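# Lift the crate with both hands and hold it

## Task

Grip the crate between the two hands and raise the whole crate so that no part of it is less than three finger-widths above the table. Keep it steady in the air, touching nothing but the hands, at the end. The task fails if any motor of either hand shows moving in hand_stopped_by at that point, or if anything is pushed or dropped off the table.

## Robot and tools

Robot: a humanoid upper body on a stand past the table's -x edge, facing about +x, with two 7-joint arms. left_arm (on the +y side) carries a left hand; right_arm (on the -y side) carries a right hand. Each hand has five fingers and six motors. The body may sit slightly turned or tilted relative to the table.

Scene frame: all reported positions are in metres. z = 0 is the table top and +z is up. +x runs across the table away from the robot, and the table's near edge is at x = 0.18. The shoulders are about 0.28 m above the pelvis, 0.06 m forward, and ±0.10 m in y. A hand point can be at most 0.62 m from its shoulder. Printed positions get less accurate at long reach.

Hand point: a spot 0.05 m in front of the palm, where a pinch closes. Its own axes are: +z along the straightened fingers (which reach 0.06 to 0.07 m past it), +y out of the palm, and +x across the palm. On the right hand +x points away from the thumb; on the left hand it points toward the thumb. A wrist bracket on the little-finger side sticks out 0.03 m past the point in +y and 0.11 m across, and it can strike things. With the thumb turned in front of the palm, a hand can wrap an object 0.035 to 0.08 m wide. Turn the thumb before contact.

The row (28 numbers, each from -1 to 1), in this order:
- left_arm dx, dy, dz, rx, ry, rz
- left_gripper little, ring, middle, index, thumb_bend, thumb_turn, force_limit, speed
- the same 14 for right_arm and right_gripper

You may append 14 more numbers, each 0 to 1. These are per-joint stiffness scales, left arm's 7 then right arm's 7, in Joint positions order, and they stay in effect until changed.

dx to rz are an offset, not a pose. It is given in that hand point's own axes and is measured from the hand point's pose at the start of the action, or, for the first action of a call, from the last reported pose. 1.0 equals 0.6 m or 180 degrees, and rx, ry, rz form one rotation vector. Every row in an action is measured from that same start, not from the row before it.

Finger numbers are absolute targets:
- little, ring, middle, index and thumb_bend: +1 is straight/open, -1 is fully curled.
- thumb_turn: +1 is beside the palm, -1 is in front of the palm.
- Pinch is roughly index -0.22, thumb_bend -0.75, thumb_turn -0.57.
- force_limit maps -1 to +1 onto about 0 to 10 N at the fingertip (0 to 15 N for the two thumb motors). It stops closing motors only.
- speed maps -1 to +1 onto near zero up to full speed (full travel in 0.6 s). For a soft grip, close with speed at or below -0.9.

There is no 'no change' value for a hand. To keep a hand as it is, resend its last eight numbers; if nothing has been sent yet, send hand_measured plus hand_force_limit and hand_speed. Repeating the same numbers keeps the grip. To tighten, raise force_limit and send a target further closed than hand_measured.

Tools:
- execute_actions(actions): a list of actions. Each action is up to 15 rows, one per 1/30 s step; the last row is held to fill 15 steps. An empty list just returns the state and images.
- move(target, speed, blocking): target is one row whose offsets count from the last reported pose. The hand points travel in straight lines toward their goals and finish together. speed is the top speed in m/s, 0.002 to 0.5 (default 0.25), and turning is capped at twice that in rad/s. Moves last 0.5 to 10 s, do not avoid obstacles, and can overshoot speed, especially with a nearly straight arm. With blocking=false the call returns after 0.5 s; then use wait or stop before sending anything else.
- wait(seconds): 0 to 10 s; the arms keep their last command.
- stop(): brakes a running move.
- zoom_image(camera, region): region is [x0,y0,x1,y1] in pixels, at most 504x504, on cam_head or cam_high (896x504) or on cam_left_wrist or cam_right_wrist (616x616).
- show_instructions(): shows the reference pages (here, a five-finger left hand diagram).
- finished_scene(scene): ends the scene with the scene number; it cannot be undone.

Each step the commanded pose is clipped to within 70 mm and 16 degrees of the measured pose, so large offsets take several actions. The arm then stops at its last clipped pose. An arm that should stay put gets its correcting offset once, then zeros.

Results:
- State lines give each hand point's position and quaternion (wxyz) in the scene frame.
- Hand target is where the controller is currently steering that hand point.
- hand_measured, hand_stopped_by and hand_load_n list six values in motor order. hand_stopped_by reads moving, target, force, stalled or fault; fault means the motor is dead for the scene. A load near zero means the grip has been lost.
- The move line gives the outcome (done, off_target, moving, held, fault) and any limits (paced = the pose was clipped; held = steps were blocked, after which the arm may move faster).
- pose unreachable means the clearance check changed or blocked that arm's command.

Avoid:
- knocking anything off the table, or dropping or slamming the crate;
- fast or deep moves into contact;
- arms or hands hitting or pressing on each other;
- joint torque reaching its limit (21.7 N m, or 4.35 N m for the wrist pitch and wrist yaw joints), which halts that arm for 10 s;
- long heavy holds: MOTOR HOT appears at 90 °C, and at 120 °C the arm drops.

Before finishing, let the fingers settle so none reads moving.

Each tool is called after ">>>" as a command line: name --argument value for each argument, lists and objects as JSON in quotes; but a table of rows of numbers goes row by row, as --pt "numbers of a row", without its own name.

Reference images:

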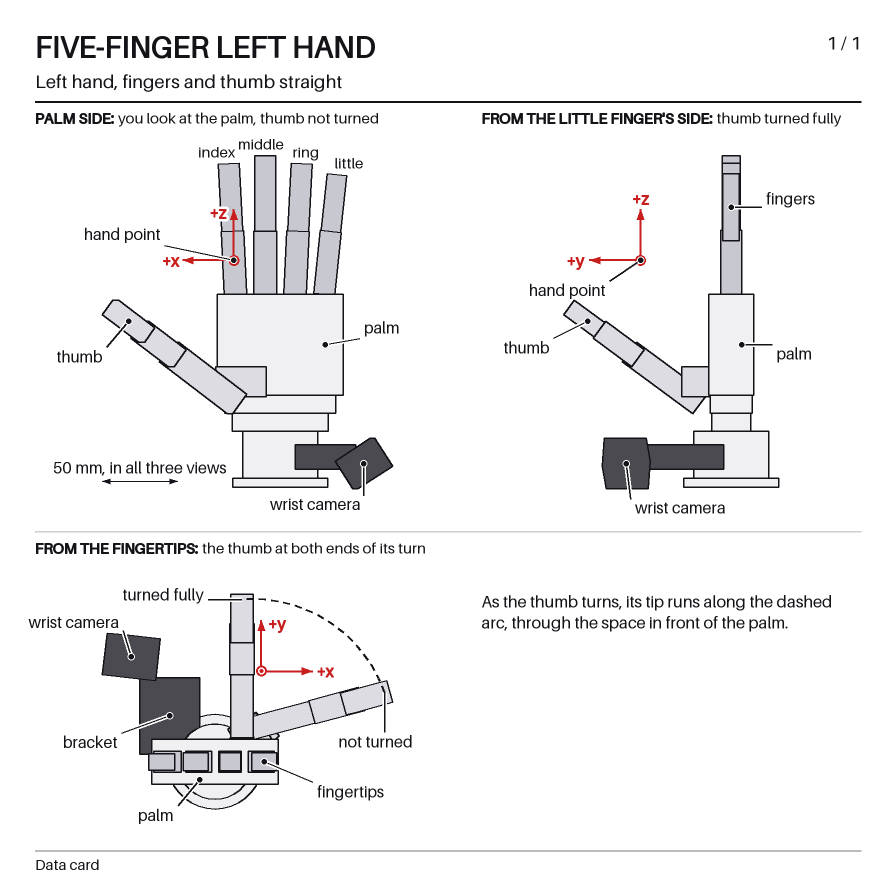

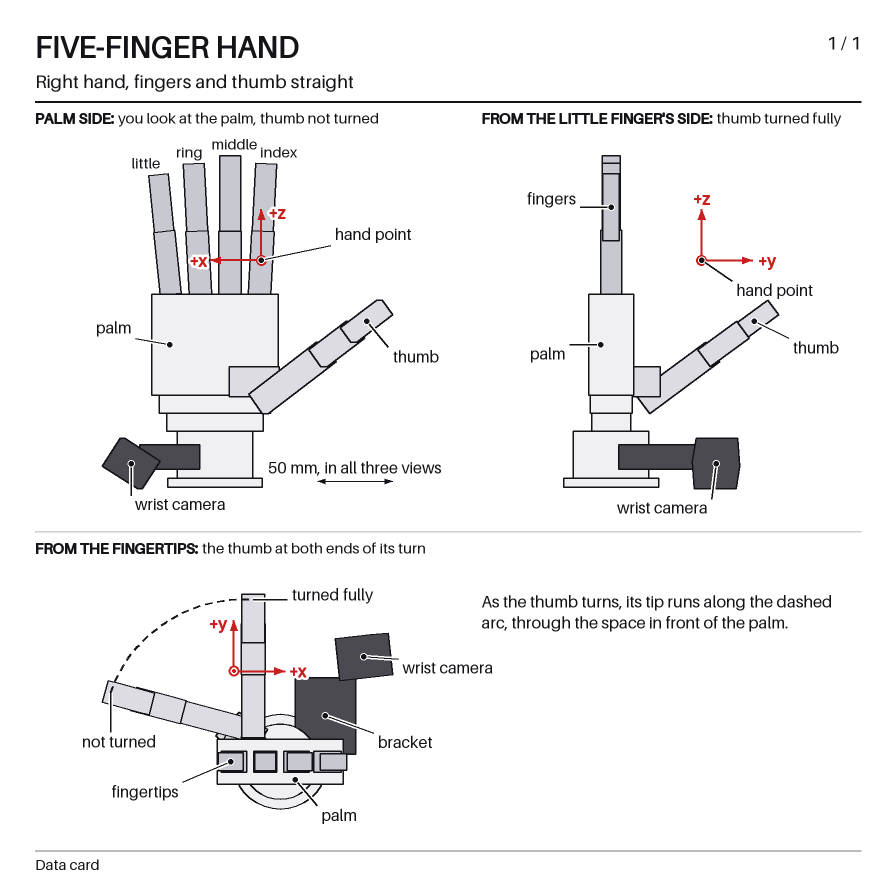

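## Session

I'll start by looking at the current state of the scene.

>>> execute_actions --actions '[]'

Scene clock: 0.00 s.
left_arm: end_effector_position=(+0.1921, +0.1276, +0.3715) hand_measured=(+1.000, +1.000, +1.000, +1.000, +1.000, +1.000) hand_load_n=(+0.0, +0.0, +0.0, +0.0, +0.0, +0.0) hand_stopped_by=(target, target, target, target, target, target) hand_force_limit=0.00 hand_speed=-0.80 end_effector_quat_wxyz=(+0.098, +0.149, -0.143, +0.973) | right_arm: end_effector_position=(+0.1775, -0.1068, +0.3840) hand_measured=(+1.000, +1.000, +1.000, +1.000, +1.000, +1.000) hand_load_n=(+0.0, +0.0, +0.0, +0.0, +0.0, +0.0) hand_stopped_by=(target, target, target, target, target, target) hand_force_limit=0.00 hand_speed=-0.80 end_effector_quat_wxyz=(+0.976, -0.203, +0.075, +0.038)
Joint positions: left_arm=[-0.012  0.514  0.169 -0.5   -0.684 -1.043 -0.393] | right_arm=[-0.066 -0.517 -0.345 -0.613  0.548 -0.977  0.346]
Joint velocities: left_arm=[-0.005  0.005  0.018 -0.003  0.     0.     0.   ] | right_arm=[-0.017  0.002  0.011 -0.009 -0.009  0.     0.   ]
Motor temperatures (°C, as the motors report them): left_arm=[46 54 46 48 39 38 32] | right_arm=[42 44 47 47 44 33 34]
Hand target (left_arm): +0.192, +0.128, +0.372; +0.098, +0.149, -0.143, +0.973
Hand target (right_arm): +0.177, -0.107, +0.384; +0.976, -0.203, +0.075, +0.038
Joint stiffness scale: left_arm=[1. 1. 1. 1. 1. 1. 1.] | right_arm=[1. 1. 1. 1. 1. 1. 1.]

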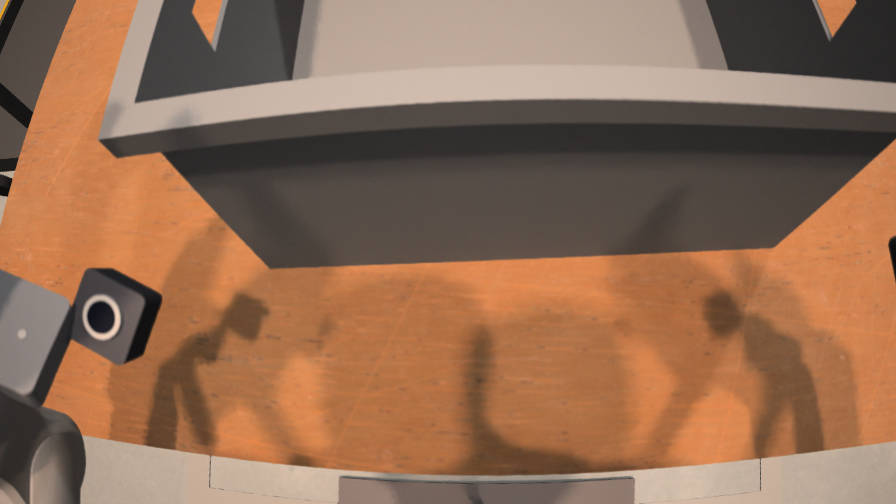

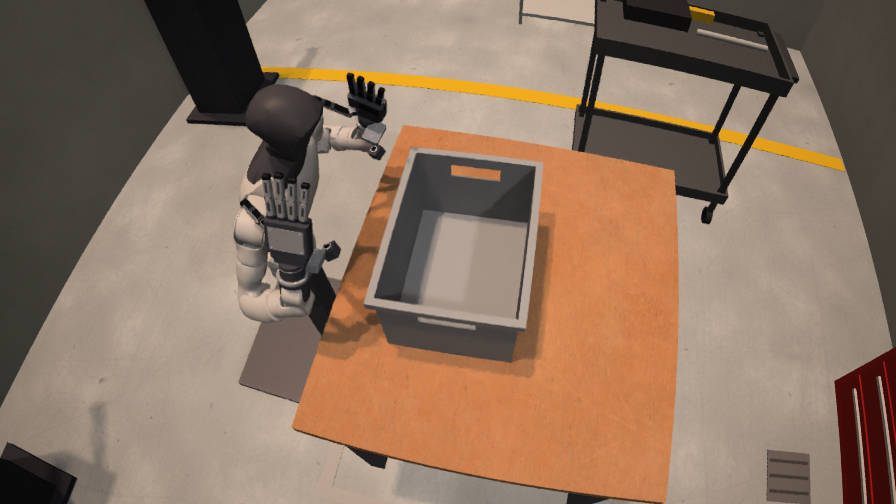

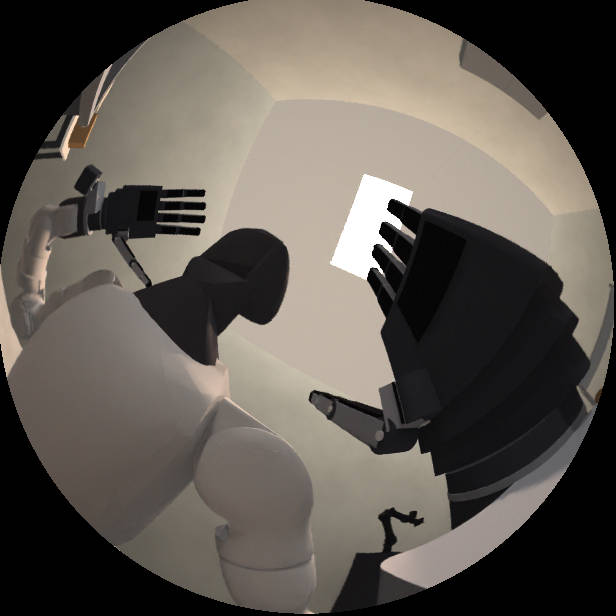

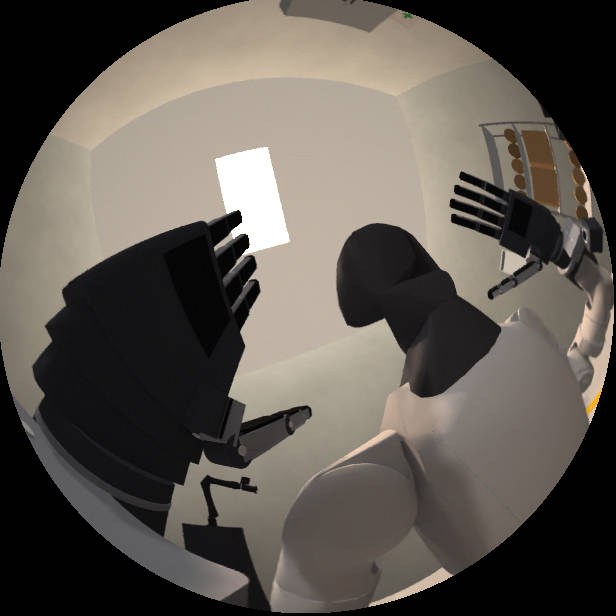

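>>> zoom_image --camera "cam_high" --region '[220, 60, 620, 400]'

>>> zoom_image --camera "cam_head" --region '[0, 0, 450, 300]'

>>> zoom_image --camera "cam_head" --region '[446, 0, 896, 300]'

Region (220, 60, 620, 400) of cam_high's 896x504 image, scaled by 1.260, with more detail than that image has; it fills the top 428 rows of this view, and the rest is white.

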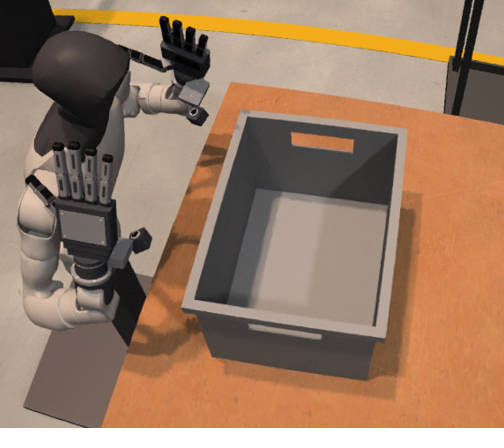

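Region (0, 0, 450, 300) of cam_head's 896x504 image, scaled by 1.120, with more detail than that image has.

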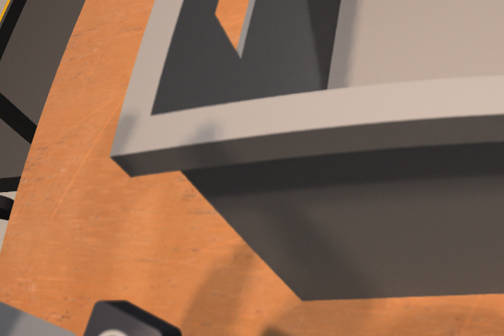

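Region (446, 0, 896, 300) of cam_head's 896x504 image, scaled by 1.120, with more detail than that image has.

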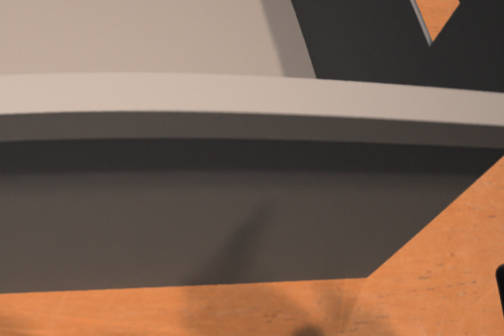

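>>> zoom_image --camera "cam_high" --region '[350, 270, 550, 380]'

>>> zoom_image --camera "cam_high" --region '[390, 120, 570, 240]'

>>> zoom_image --camera "cam_head" --region '[80, 0, 330, 180]'

>>> zoom_image --camera "cam_head" --region '[660, 0, 896, 180]'

Region (350, 270, 550, 380) of cam_high's 896x504 image, scaled by 2.520, with more detail than that image has; it fills the top 277 rows of this view, and the rest is white.

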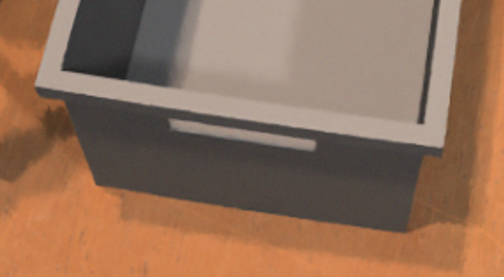

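Region (390, 120, 570, 240) of cam_high's 896x504 image, scaled by 2.800, with more detail than that image has.

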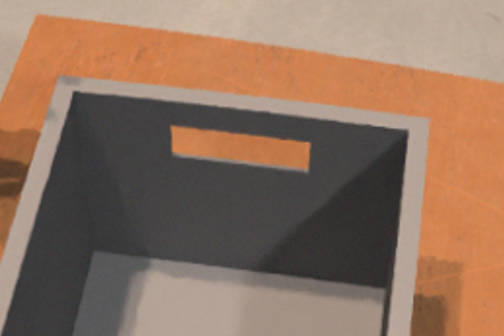

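Region (80, 0, 330, 180) of cam_head's 896x504 image, scaled by 2.016, with more detail than that image has; it fills the top 363 rows of this view, and the rest is white.

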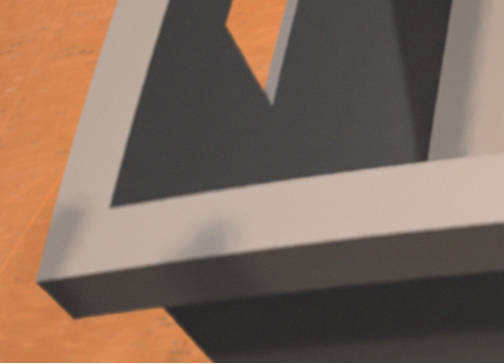

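Region (660, 0, 896, 180) of cam_head's 896x504 image, scaled by 2.136, with more detail than that image has; it fills the top 384 rows of this view, and the rest is white.

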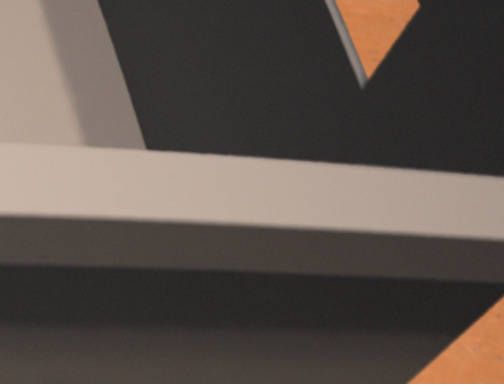

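>>> zoom_image --camera "cam_head" --region '[60, 400, 480, 504]'

>>> zoom_image --camera "cam_head" --region '[476, 400, 896, 504]'

>>> zoom_image --camera "cam_head" --region '[220, 220, 340, 300]'

>>> zoom_image --camera "cam_head" --region '[720, 200, 840, 280]'

>>> zoom_image --camera "cam_head" --region '[0, 250, 200, 420]'

Region (60, 400, 480, 504) of cam_head's 896x504 image, scaled by 1.200, with more detail than that image has; it fills the top 125 rows of this view, and the rest is white.

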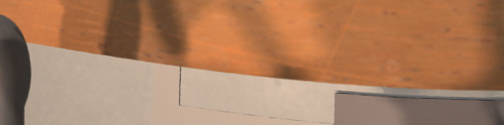

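Region (476, 400, 896, 504) of cam_head's 896x504 image, scaled by 1.200, with more detail than that image has; it fills the top 125 rows of this view, and the rest is white.

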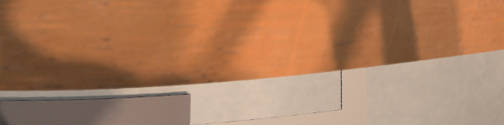

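Region (220, 220, 340, 300) of cam_head's 896x504 image, scaled by 4.200, with more detail than that image has.

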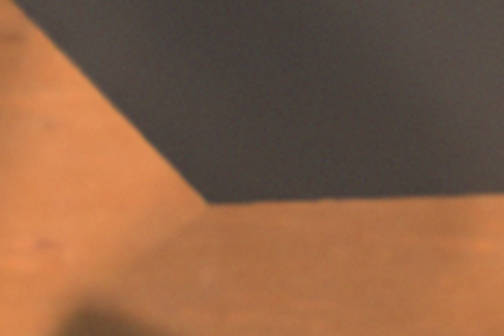

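Region (720, 200, 840, 280) of cam_head's 896x504 image, scaled by 4.200, with more detail than that image has.

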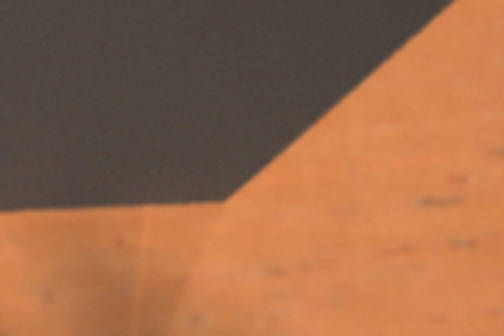

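Region (0, 250, 200, 420) of cam_head's 896x504 image, scaled by 2.520, with more detail than that image has; it fills the top 428 rows of this view, and the rest is white.

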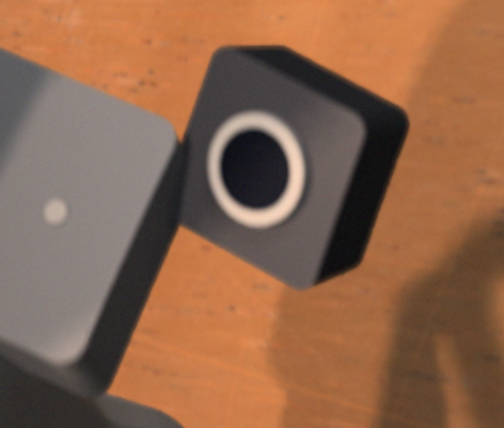

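>>> move --target '[-0.3385,-0.2037,-0.0682,-0.0020,-0.4675,-0.1004, 1,1,1,0.1,1,1,0,0, 0.4022,-0.2127,-0.1743,-0.0247,0.4925,0.1821, 1,1,1,0.1,1,1,0,0]' --speed 0.35

Scene clock: 123.03 s.
left_arm: end_effector_position=(+0.3952, +0.2347, +0.3073) hand_measured=(+1.000, +1.000, +1.000, +0.100, +1.000, +1.000) hand_load_n=(+0.0, +0.0, +0.0, +0.0, +0.0, +0.0) hand_stopped_by=(target, target, target, target, target, target) hand_force_limit=0.00 hand_speed=0.00 end_effector_quat_wxyz=(+0.080, +0.780, -0.140, +0.604) | right_arm: end_effector_position=(+0.4092, -0.2552, +0.3073) hand_measured=(+1.000, +1.000, +1.000, +0.100, +1.000, +1.000) hand_load_n=(+0.0, +0.0, +0.0, +0.0, +0.0, +0.0) hand_stopped_by=(target, target, target, target, target, target) hand_force_limit=0.00 hand_speed=0.00 end_effector_quat_wxyz=(+0.603, -0.174, +0.763, +0.155)
Joint positions: left_arm=[ 0.483  1.532  0.984 -0.071 -1.487  0.415 -0.441] | right_arm=[ 0.085 -1.622 -0.571  0.35   1.404  0.343  0.837]
Joint velocities: left_arm=[ 0.005 -0.008 -0.008  0.     0.015  0.     0.   ] | right_arm=[-0.064 -0.012  0.021  0.011 -0.015  0.006  0.021]
Motor temperatures (°C, as the motors report them): left_arm=[46 58 47 49 39 39 32] | right_arm=[42 48 49 49 44 34 35]
Hand target (left_arm): +0.395, +0.234, +0.308; +0.082, +0.780, -0.139, +0.604
Hand target (right_arm): +0.409, -0.256, +0.306; +0.601, -0.175, +0.764, +0.154
Off the commanded pose (left_arm): 0.013 m, 4 deg.
Off the commanded pose (right_arm): 0.010 m, 3 deg.
Joint stiffness scale: left_arm=[1. 1. 1. 1. 1. 1. 1.] | right_arm=[1. 1. 1. 1. 1. 1. 1.]
joint sent to its limit (right arm) — the command would take joint 2 (shoulder roll) past its lower limit, so that joint was sent only as far as its limit.
move: off_target (left_arm, right_arm)

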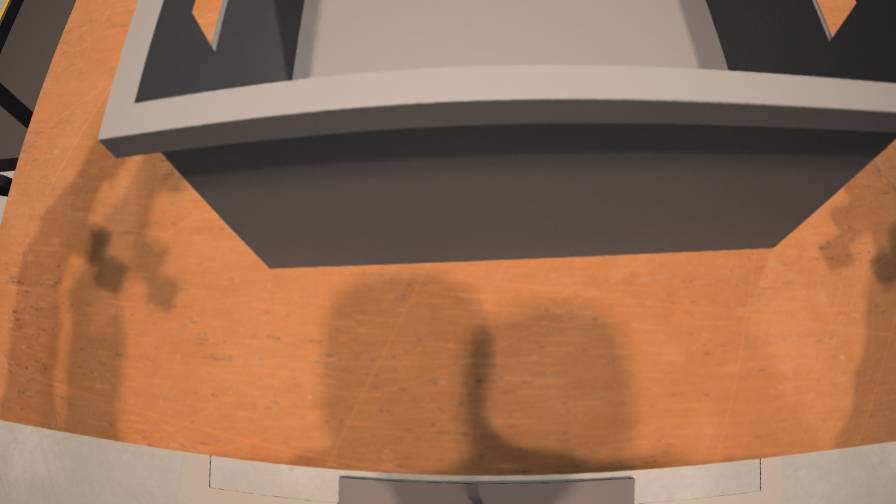

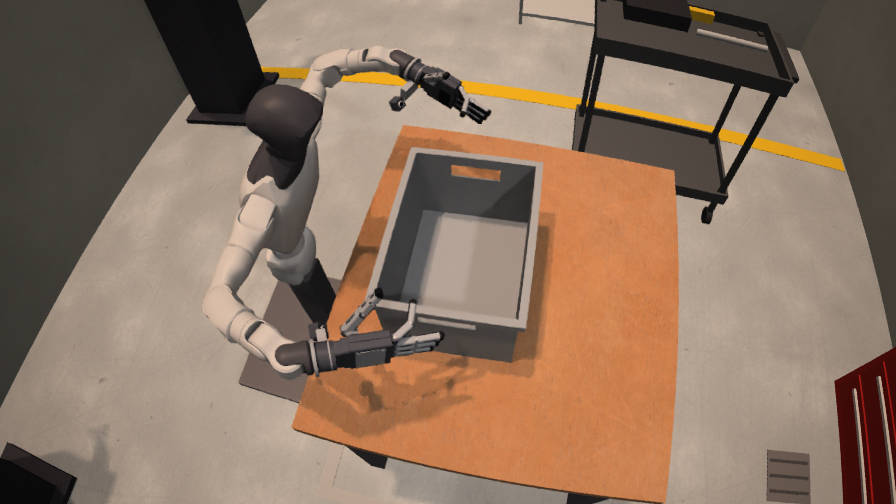

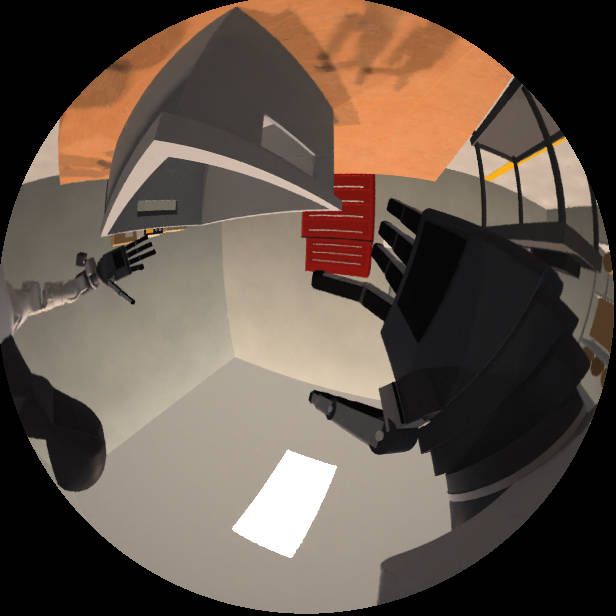

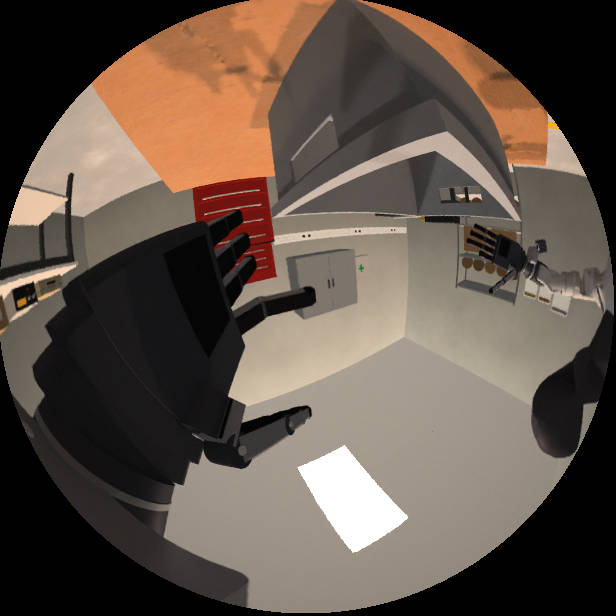

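>>> move --target '[-0.1963,0.0147,0.1170,-0.0229,0,-0.030, 1,1,1,0.1,1,1,0,0, 0.2017,-0.0280,0.1037,0.007,0.011,0.0153, 1,1,1,0.1,1,1,0,0]' --speed 0.15

Scene clock: 141.57 s.
left_arm: end_effector_position=(+0.4343, +0.2128, +0.1715) hand_measured=(+1.000, +1.000, +1.000, +0.100, +1.000, +1.000) hand_load_n=(+0.0, +0.0, +0.0, +0.0, +0.0, +0.0) hand_stopped_by=(target, target, target, target, target, target) hand_force_limit=0.00 hand_speed=0.00 end_effector_quat_wxyz=(+0.142, +0.785, -0.131, +0.588) | right_arm: end_effector_position=(+0.4456, -0.2552, +0.1746) hand_measured=(+1.000, +1.000, +1.000, +0.100, +1.000, +1.000) hand_load_n=(+0.0, +0.0, +0.0, +0.0, +0.0, +0.0) hand_stopped_by=(target, target, target, target, target, target) hand_force_limit=0.00 hand_speed=0.00 end_effector_quat_wxyz=(+0.586, -0.147, +0.781, +0.156)
Joint positions: left_arm=[-0.356  1.278 -0.22   0.228 -1.257  0.017 -0.472] | right_arm=[-0.497 -1.242  0.136  0.631  1.122  0.054  0.823]
Joint velocities: left_arm=[ 0.003  0.006  0.     0.    -0.002  0.    -0.003] | right_arm=[-0.012  0.005  0.     0.006  0.008  0.     0.   ]
Motor temperatures (°C, as the motors report them): left_arm=[48 59 50 49 39 42 32] | right_arm=[44 56 51 48 44 36 34]
Hand target (left_arm): +0.434, +0.212, +0.171; +0.142, +0.785, -0.133, +0.588
Hand target (right_arm): +0.445, -0.255, +0.174; +0.585, -0.149, +0.782, +0.155
Off the commanded pose (left_arm): 0.009 m, 1 deg.
Off the commanded pose (right_arm): 0.003 m, 1 deg.
Joint stiffness scale: left_arm=[1. 1. 1. 1. 1. 1. 1.] | right_arm=[1. 1. 1. 1. 1. 1. 1.]
move: off_target (left_arm)

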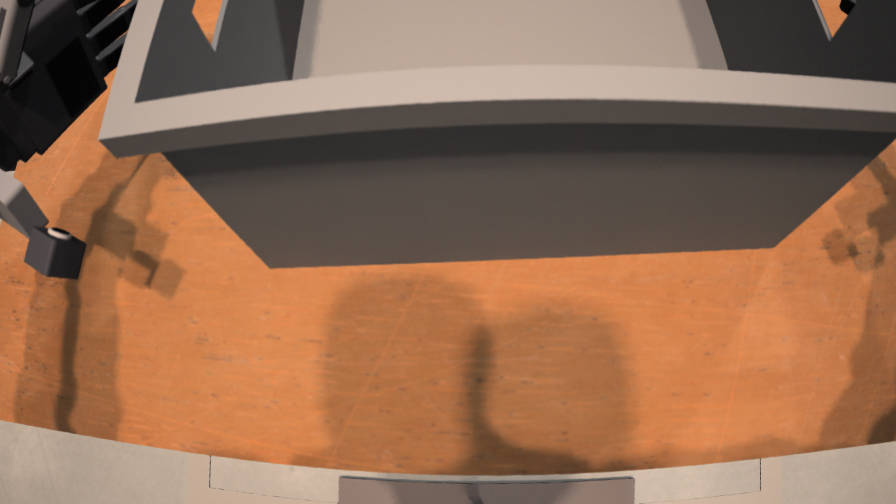

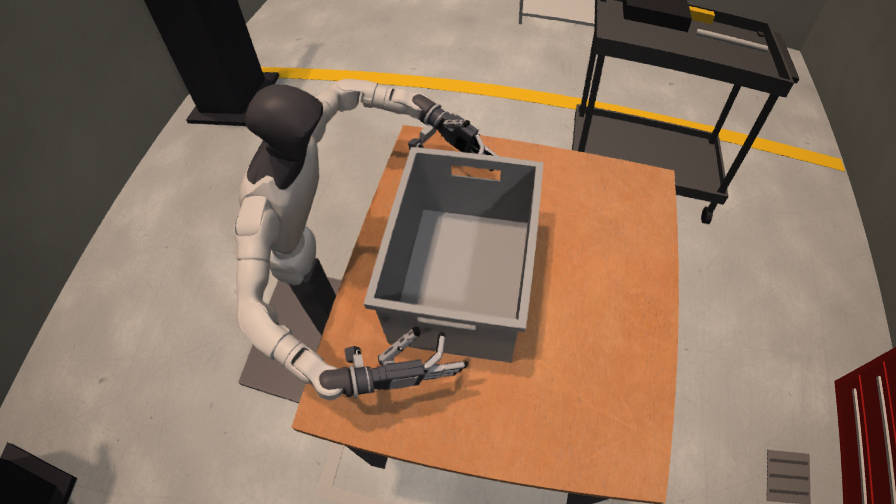

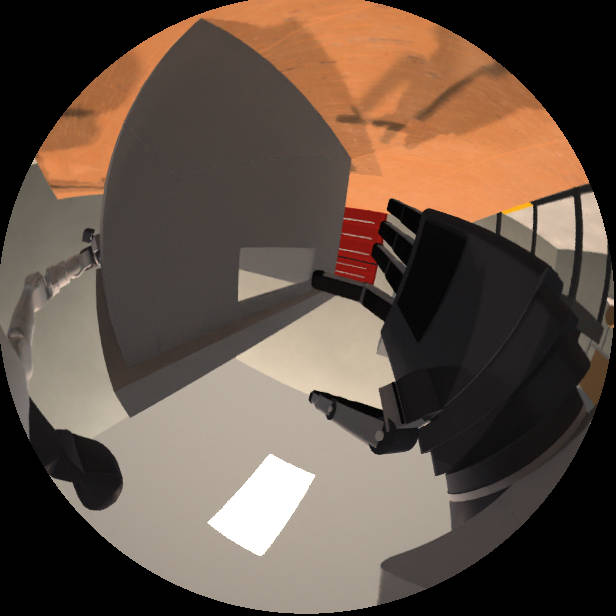

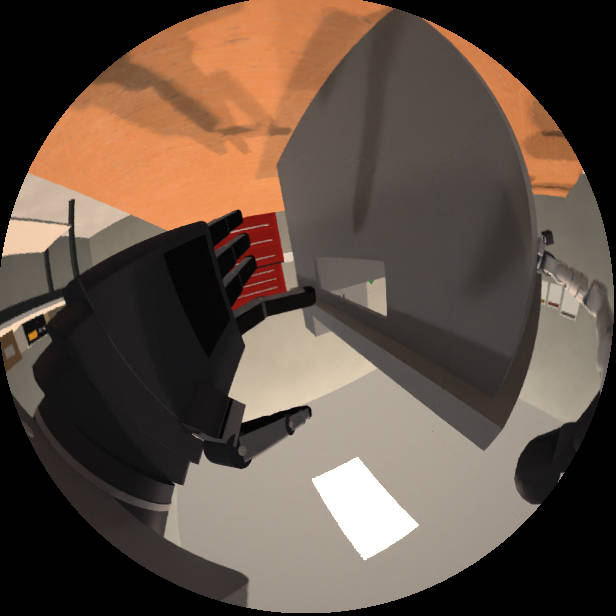

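>>> zoom_image --camera "cam_left_wrist" --region '[200, 180, 420, 360]'

>>> zoom_image --camera "cam_right_wrist" --region '[200, 190, 420, 370]'

>>> zoom_image --camera "cam_high" --region '[310, 280, 550, 420]'

>>> zoom_image --camera "cam_high" --region '[390, 80, 560, 200]'

Region (200, 180, 420, 360) of cam_left_wrist's 616x616 image, scaled by 2.291, with more detail than that image has; it fills the top 412 rows of this view, and the rest is white.

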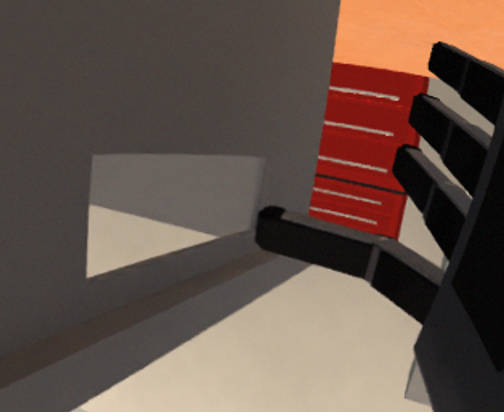

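Region (200, 190, 420, 370) of cam_right_wrist's 616x616 image, scaled by 2.291, with more detail than that image has; it fills the top 412 rows of this view, and the rest is white.

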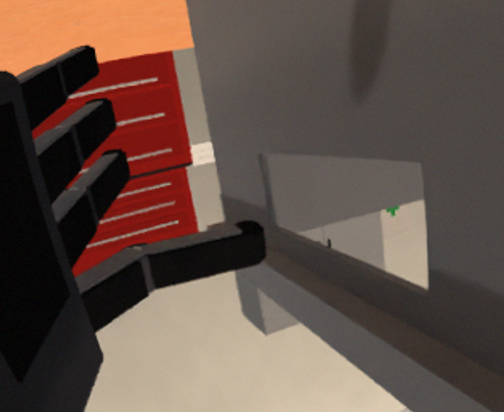

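Region (310, 280, 550, 420) of cam_high's 896x504 image, scaled by 2.100, with more detail than that image has; it fills the top 294 rows of this view, and the rest is white.

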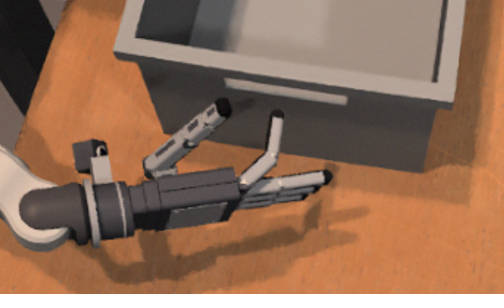

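Region (390, 80, 560, 200) of cam_high's 896x504 image, scaled by 2.965, with more detail than that image has; it fills the top 356 rows of this view, and the rest is white.

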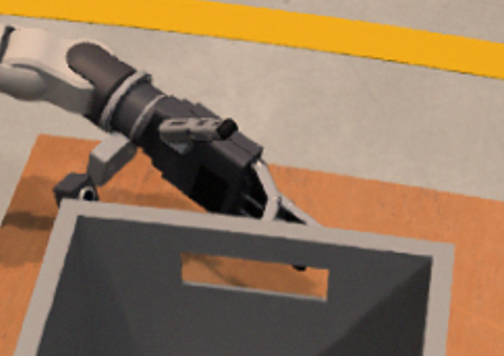

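>>> move --target '[-0.0028,0.0547,0.0197,0,0,0, 1,1,1,0.1,1,1,0,0, 0.0053,0.0675,0.0343,0,0,0, 1,1,1,0.1,1,1,0,0]' --speed 0.06

Scene clock: 158.50 s.
left_arm: end_effector_position=(+0.4312, +0.1789, +0.1690) hand_measured=(+1.000, +1.000, +1.000, +0.100, +1.000, +1.000) hand_load_n=(+0.0, +0.0, +0.0, +0.0, +0.0, +0.0) hand_stopped_by=(target, target, target, target, target, target) hand_force_limit=0.00 hand_speed=0.00 end_effector_quat_wxyz=(+0.141, +0.785, -0.132, +0.588) | right_arm: end_effector_position=(+0.4472, -0.2097, +0.1689) hand_measured=(+1.000, +1.000, +1.000, +0.100, +1.000, +1.000) hand_load_n=(+0.0, +0.0, +0.0, +0.0, +0.0, +0.0) hand_stopped_by=(target, target, target, target, target, target) hand_force_limit=0.00 hand_speed=0.00 end_effector_quat_wxyz=(+0.587, -0.154, +0.780, +0.152)
Joint positions: left_arm=[-0.317  1.274 -0.237  0.029 -1.257  0.024 -0.285] | right_arm=[-0.382 -1.238  0.127  0.309  1.154  0.078  0.558]
Joint velocities: left_arm=[ 0.006 -0.003 -0.006  0.    -0.018  0.     0.001] | right_arm=[ 0.003 -0.005  0.    -0.002 -0.003  0.002 -0.001]
Motor temperatures (°C, as the motors report them): left_arm=[50 64 50 48 39 44 32] | right_arm=[47 60 51 48 44 38 34]
Hand target (left_arm): +0.431, +0.178, +0.167; +0.141, +0.787, -0.132, +0.586
Hand target (right_arm): +0.447, -0.209, +0.168; +0.586, -0.151, +0.781, +0.154
Off the commanded pose (left_arm): 0.001 m, 0 deg.
Off the commanded pose (right_arm): 0.001 m, 1 deg.
Joint stiffness scale: left_arm=[1. 1. 1. 1. 1. 1. 1.] | right_arm=[1. 1. 1. 1. 1. 1. 1.]
move: done

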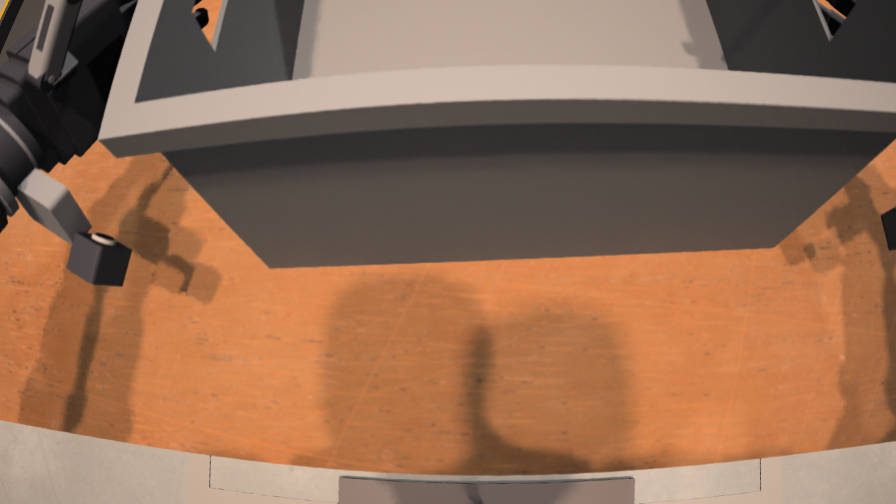

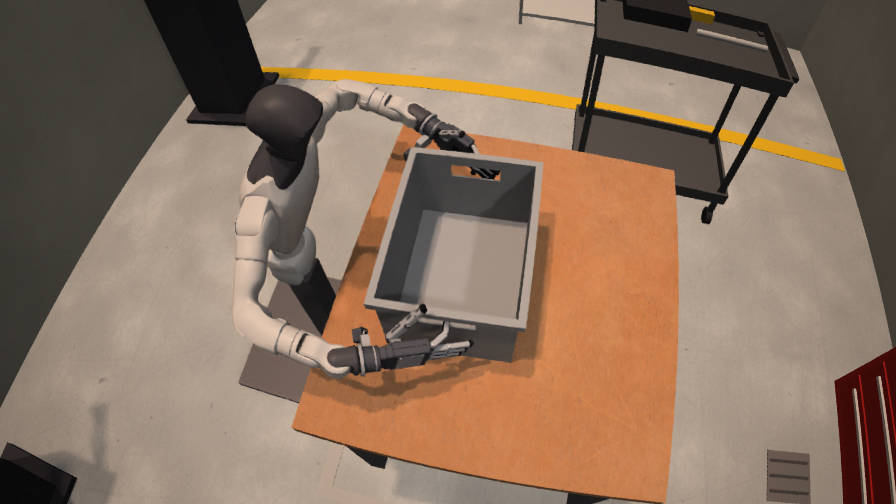

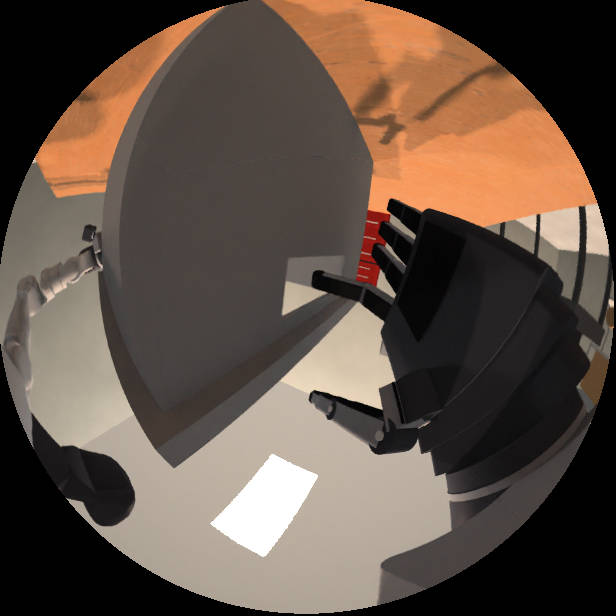

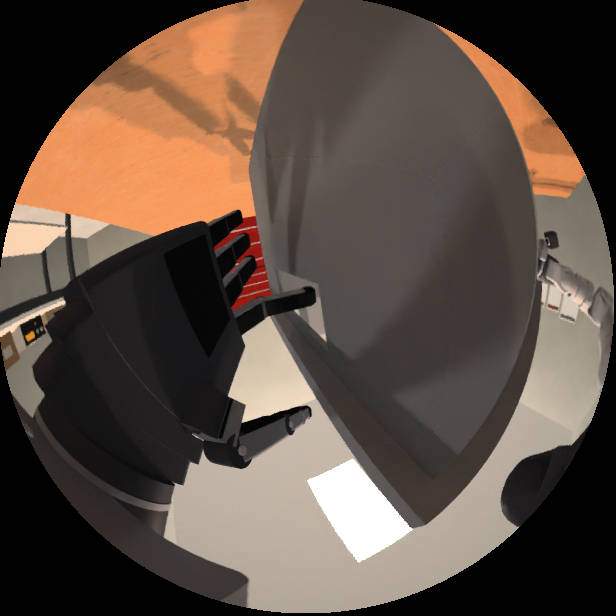

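>>> zoom_image --camera "cam_left_wrist" --region '[240, 190, 420, 350]'

>>> zoom_image --camera "cam_right_wrist" --region '[200, 200, 380, 360]'

>>> zoom_image --camera "cam_high" --region '[330, 280, 540, 390]'

>>> zoom_image --camera "cam_high" --region '[390, 100, 560, 200]'

Region (240, 190, 420, 350) of cam_left_wrist's 616x616 image, scaled by 2.800, with more detail than that image has.

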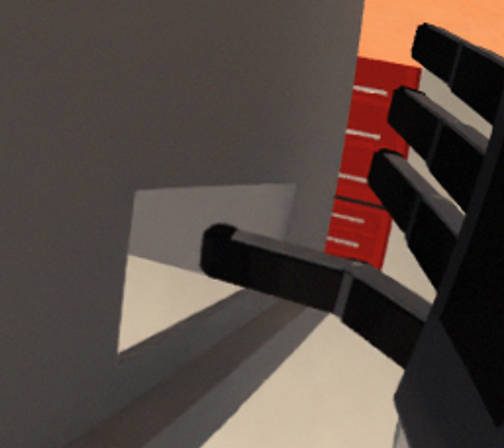

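Region (200, 200, 380, 360) of cam_right_wrist's 616x616 image, scaled by 2.800, with more detail than that image has.

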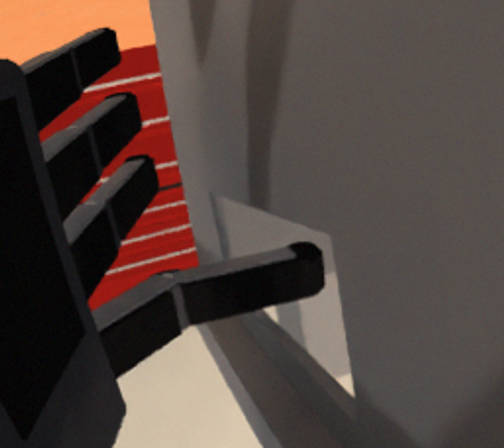

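Region (330, 280, 540, 390) of cam_high's 896x504 image, scaled by 2.400, with more detail than that image has; it fills the top 264 rows of this view, and the rest is white.

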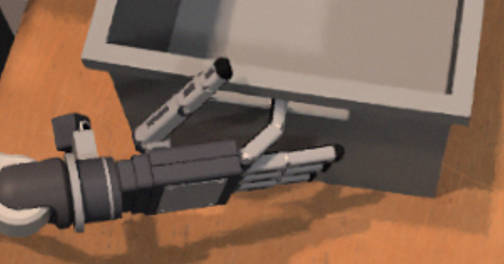

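Region (390, 100, 560, 200) of cam_high's 896x504 image, scaled by 2.965, with more detail than that image has; it fills the top 296 rows of this view, and the rest is white.

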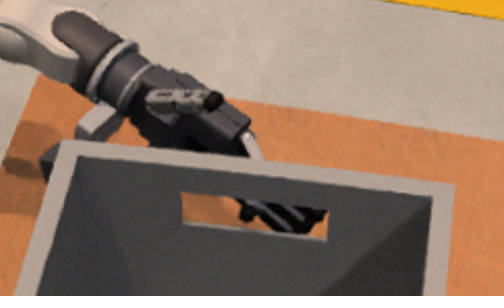

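>>> move --target '[0.0024,0.0585,0.0239,0,0,0, 1,1,1,0.1,1,1,0,0, -0.0019,0.0287,0.0132,0,0,0, 1,1,1,0.1,1,1,0,0]' --speed 0.05

Scene clock: 175.73 s.
left_arm: end_effector_position=(+0.4324, +0.1469, +0.1670) hand_measured=(+1.000, +1.000, +1.000, +0.100, +1.000, +1.000) hand_load_n=(+0.0, +0.0, +0.0, +0.0, +0.0, +0.0) hand_stopped_by=(target, target, target, target, target, target) hand_force_limit=0.00 hand_speed=0.00 end_effector_quat_wxyz=(+0.131, +0.788, -0.128, +0.587) | right_arm: end_effector_position=(+0.4483, -0.1918, +0.1703) hand_measured=(+1.000, +1.000, +1.000, +0.100, +1.000, +1.000) hand_load_n=(+0.0, +0.0, +0.0, +0.0, +0.0, +0.0) hand_stopped_by=(target, target, target, target, target, target) hand_force_limit=0.00 hand_speed=0.00 end_effector_quat_wxyz=(+0.589, -0.157, +0.779, +0.148)
Joint positions: left_arm=[-0.345  1.256 -0.29  -0.135 -1.244  0.06  -0.081] | right_arm=[-0.365 -1.234  0.127  0.199  1.154  0.098  0.457]
Joint velocities: left_arm=[-0.008 -0.002 -0.023  0.003  0.008  0.     0.005] | right_arm=[ 0.002 -0.005 -0.008 -0.011 -0.008  0.    -0.002]
Motor temperatures (°C, as the motors report them): left_arm=[50 65 51 48 39 44 32] | right_arm=[47 60 52 48 44 38 34]
Hand target (left_arm): +0.430, +0.140, +0.167; +0.140, +0.787, -0.135, +0.586
Hand target (right_arm): +0.448, -0.191, +0.169; +0.587, -0.155, +0.780, +0.151
Off the commanded pose (left_arm): 0.006 m, 1 deg.
Off the commanded pose (right_arm): 0.002 m, 1 deg.
Joint stiffness scale: left_arm=[1. 1. 1. 1. 1. 1. 1.] | right_arm=[1. 1. 1. 1. 1. 1. 1.]
move: off_target (left_arm)

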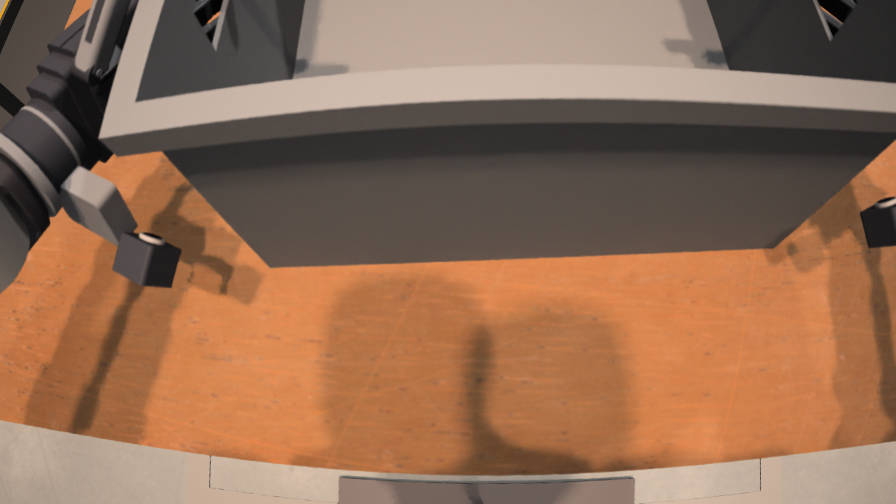

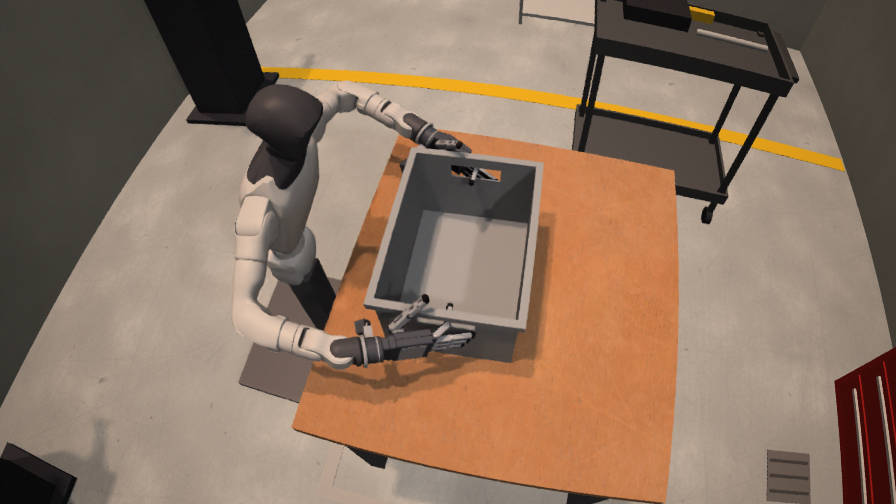

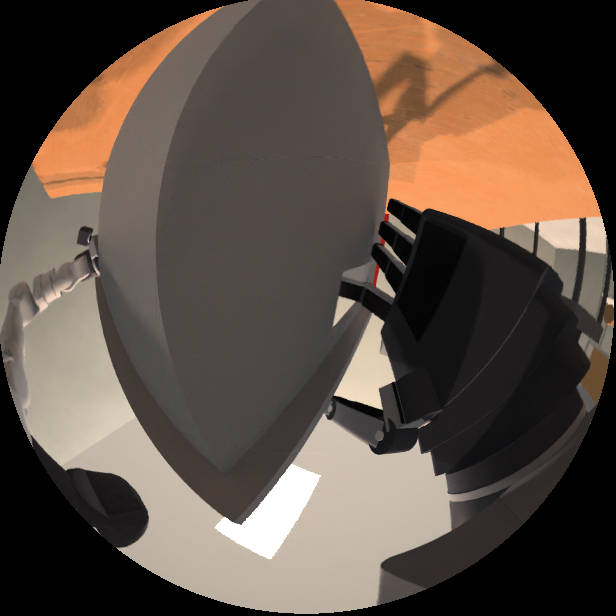

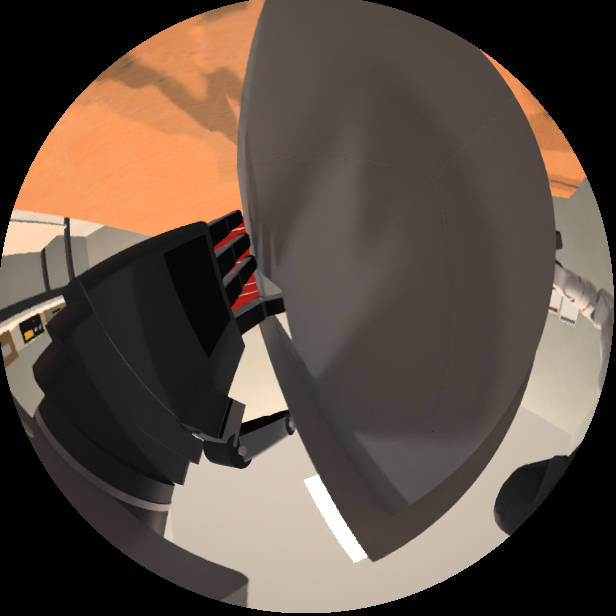

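>>> zoom_image --camera "cam_high" --region '[330, 270, 540, 380]'

>>> zoom_image --camera "cam_high" --region '[390, 110, 560, 210]'

>>> zoom_image --camera "cam_left_wrist" --region '[280, 180, 460, 460]'

>>> zoom_image --camera "cam_right_wrist" --region '[170, 190, 350, 470]'

Region (330, 270, 540, 380) of cam_high's 896x504 image, scaled by 2.400, with more detail than that image has; it fills the top 264 rows of this view, and the rest is white.

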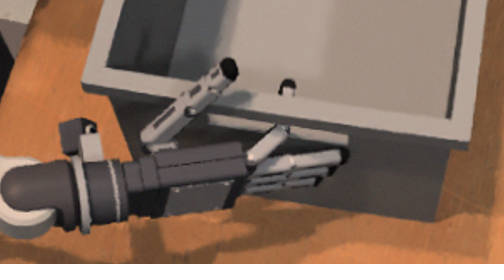

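Region (390, 110, 560, 210) of cam_high's 896x504 image, scaled by 2.965, with more detail than that image has; it fills the top 296 rows of this view, and the rest is white.

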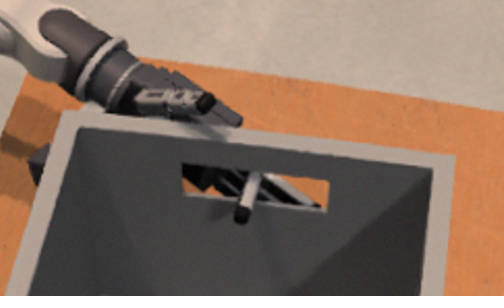

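Region (280, 180, 460, 460) of cam_left_wrist's 616x616 image, scaled by 1.800, with more detail than that image has; it fills the left 324 columns of this view, and the rest is white.

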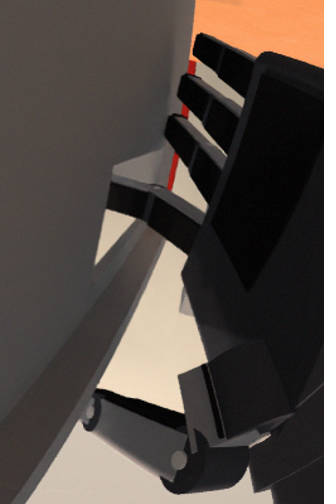

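Region (170, 190, 350, 470) of cam_right_wrist's 616x616 image, scaled by 1.800, with more detail than that image has; it fills the left 324 columns of this view, and the rest is white.

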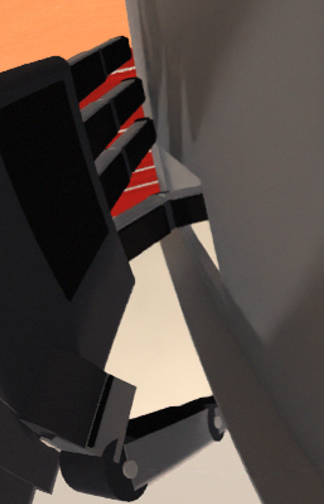

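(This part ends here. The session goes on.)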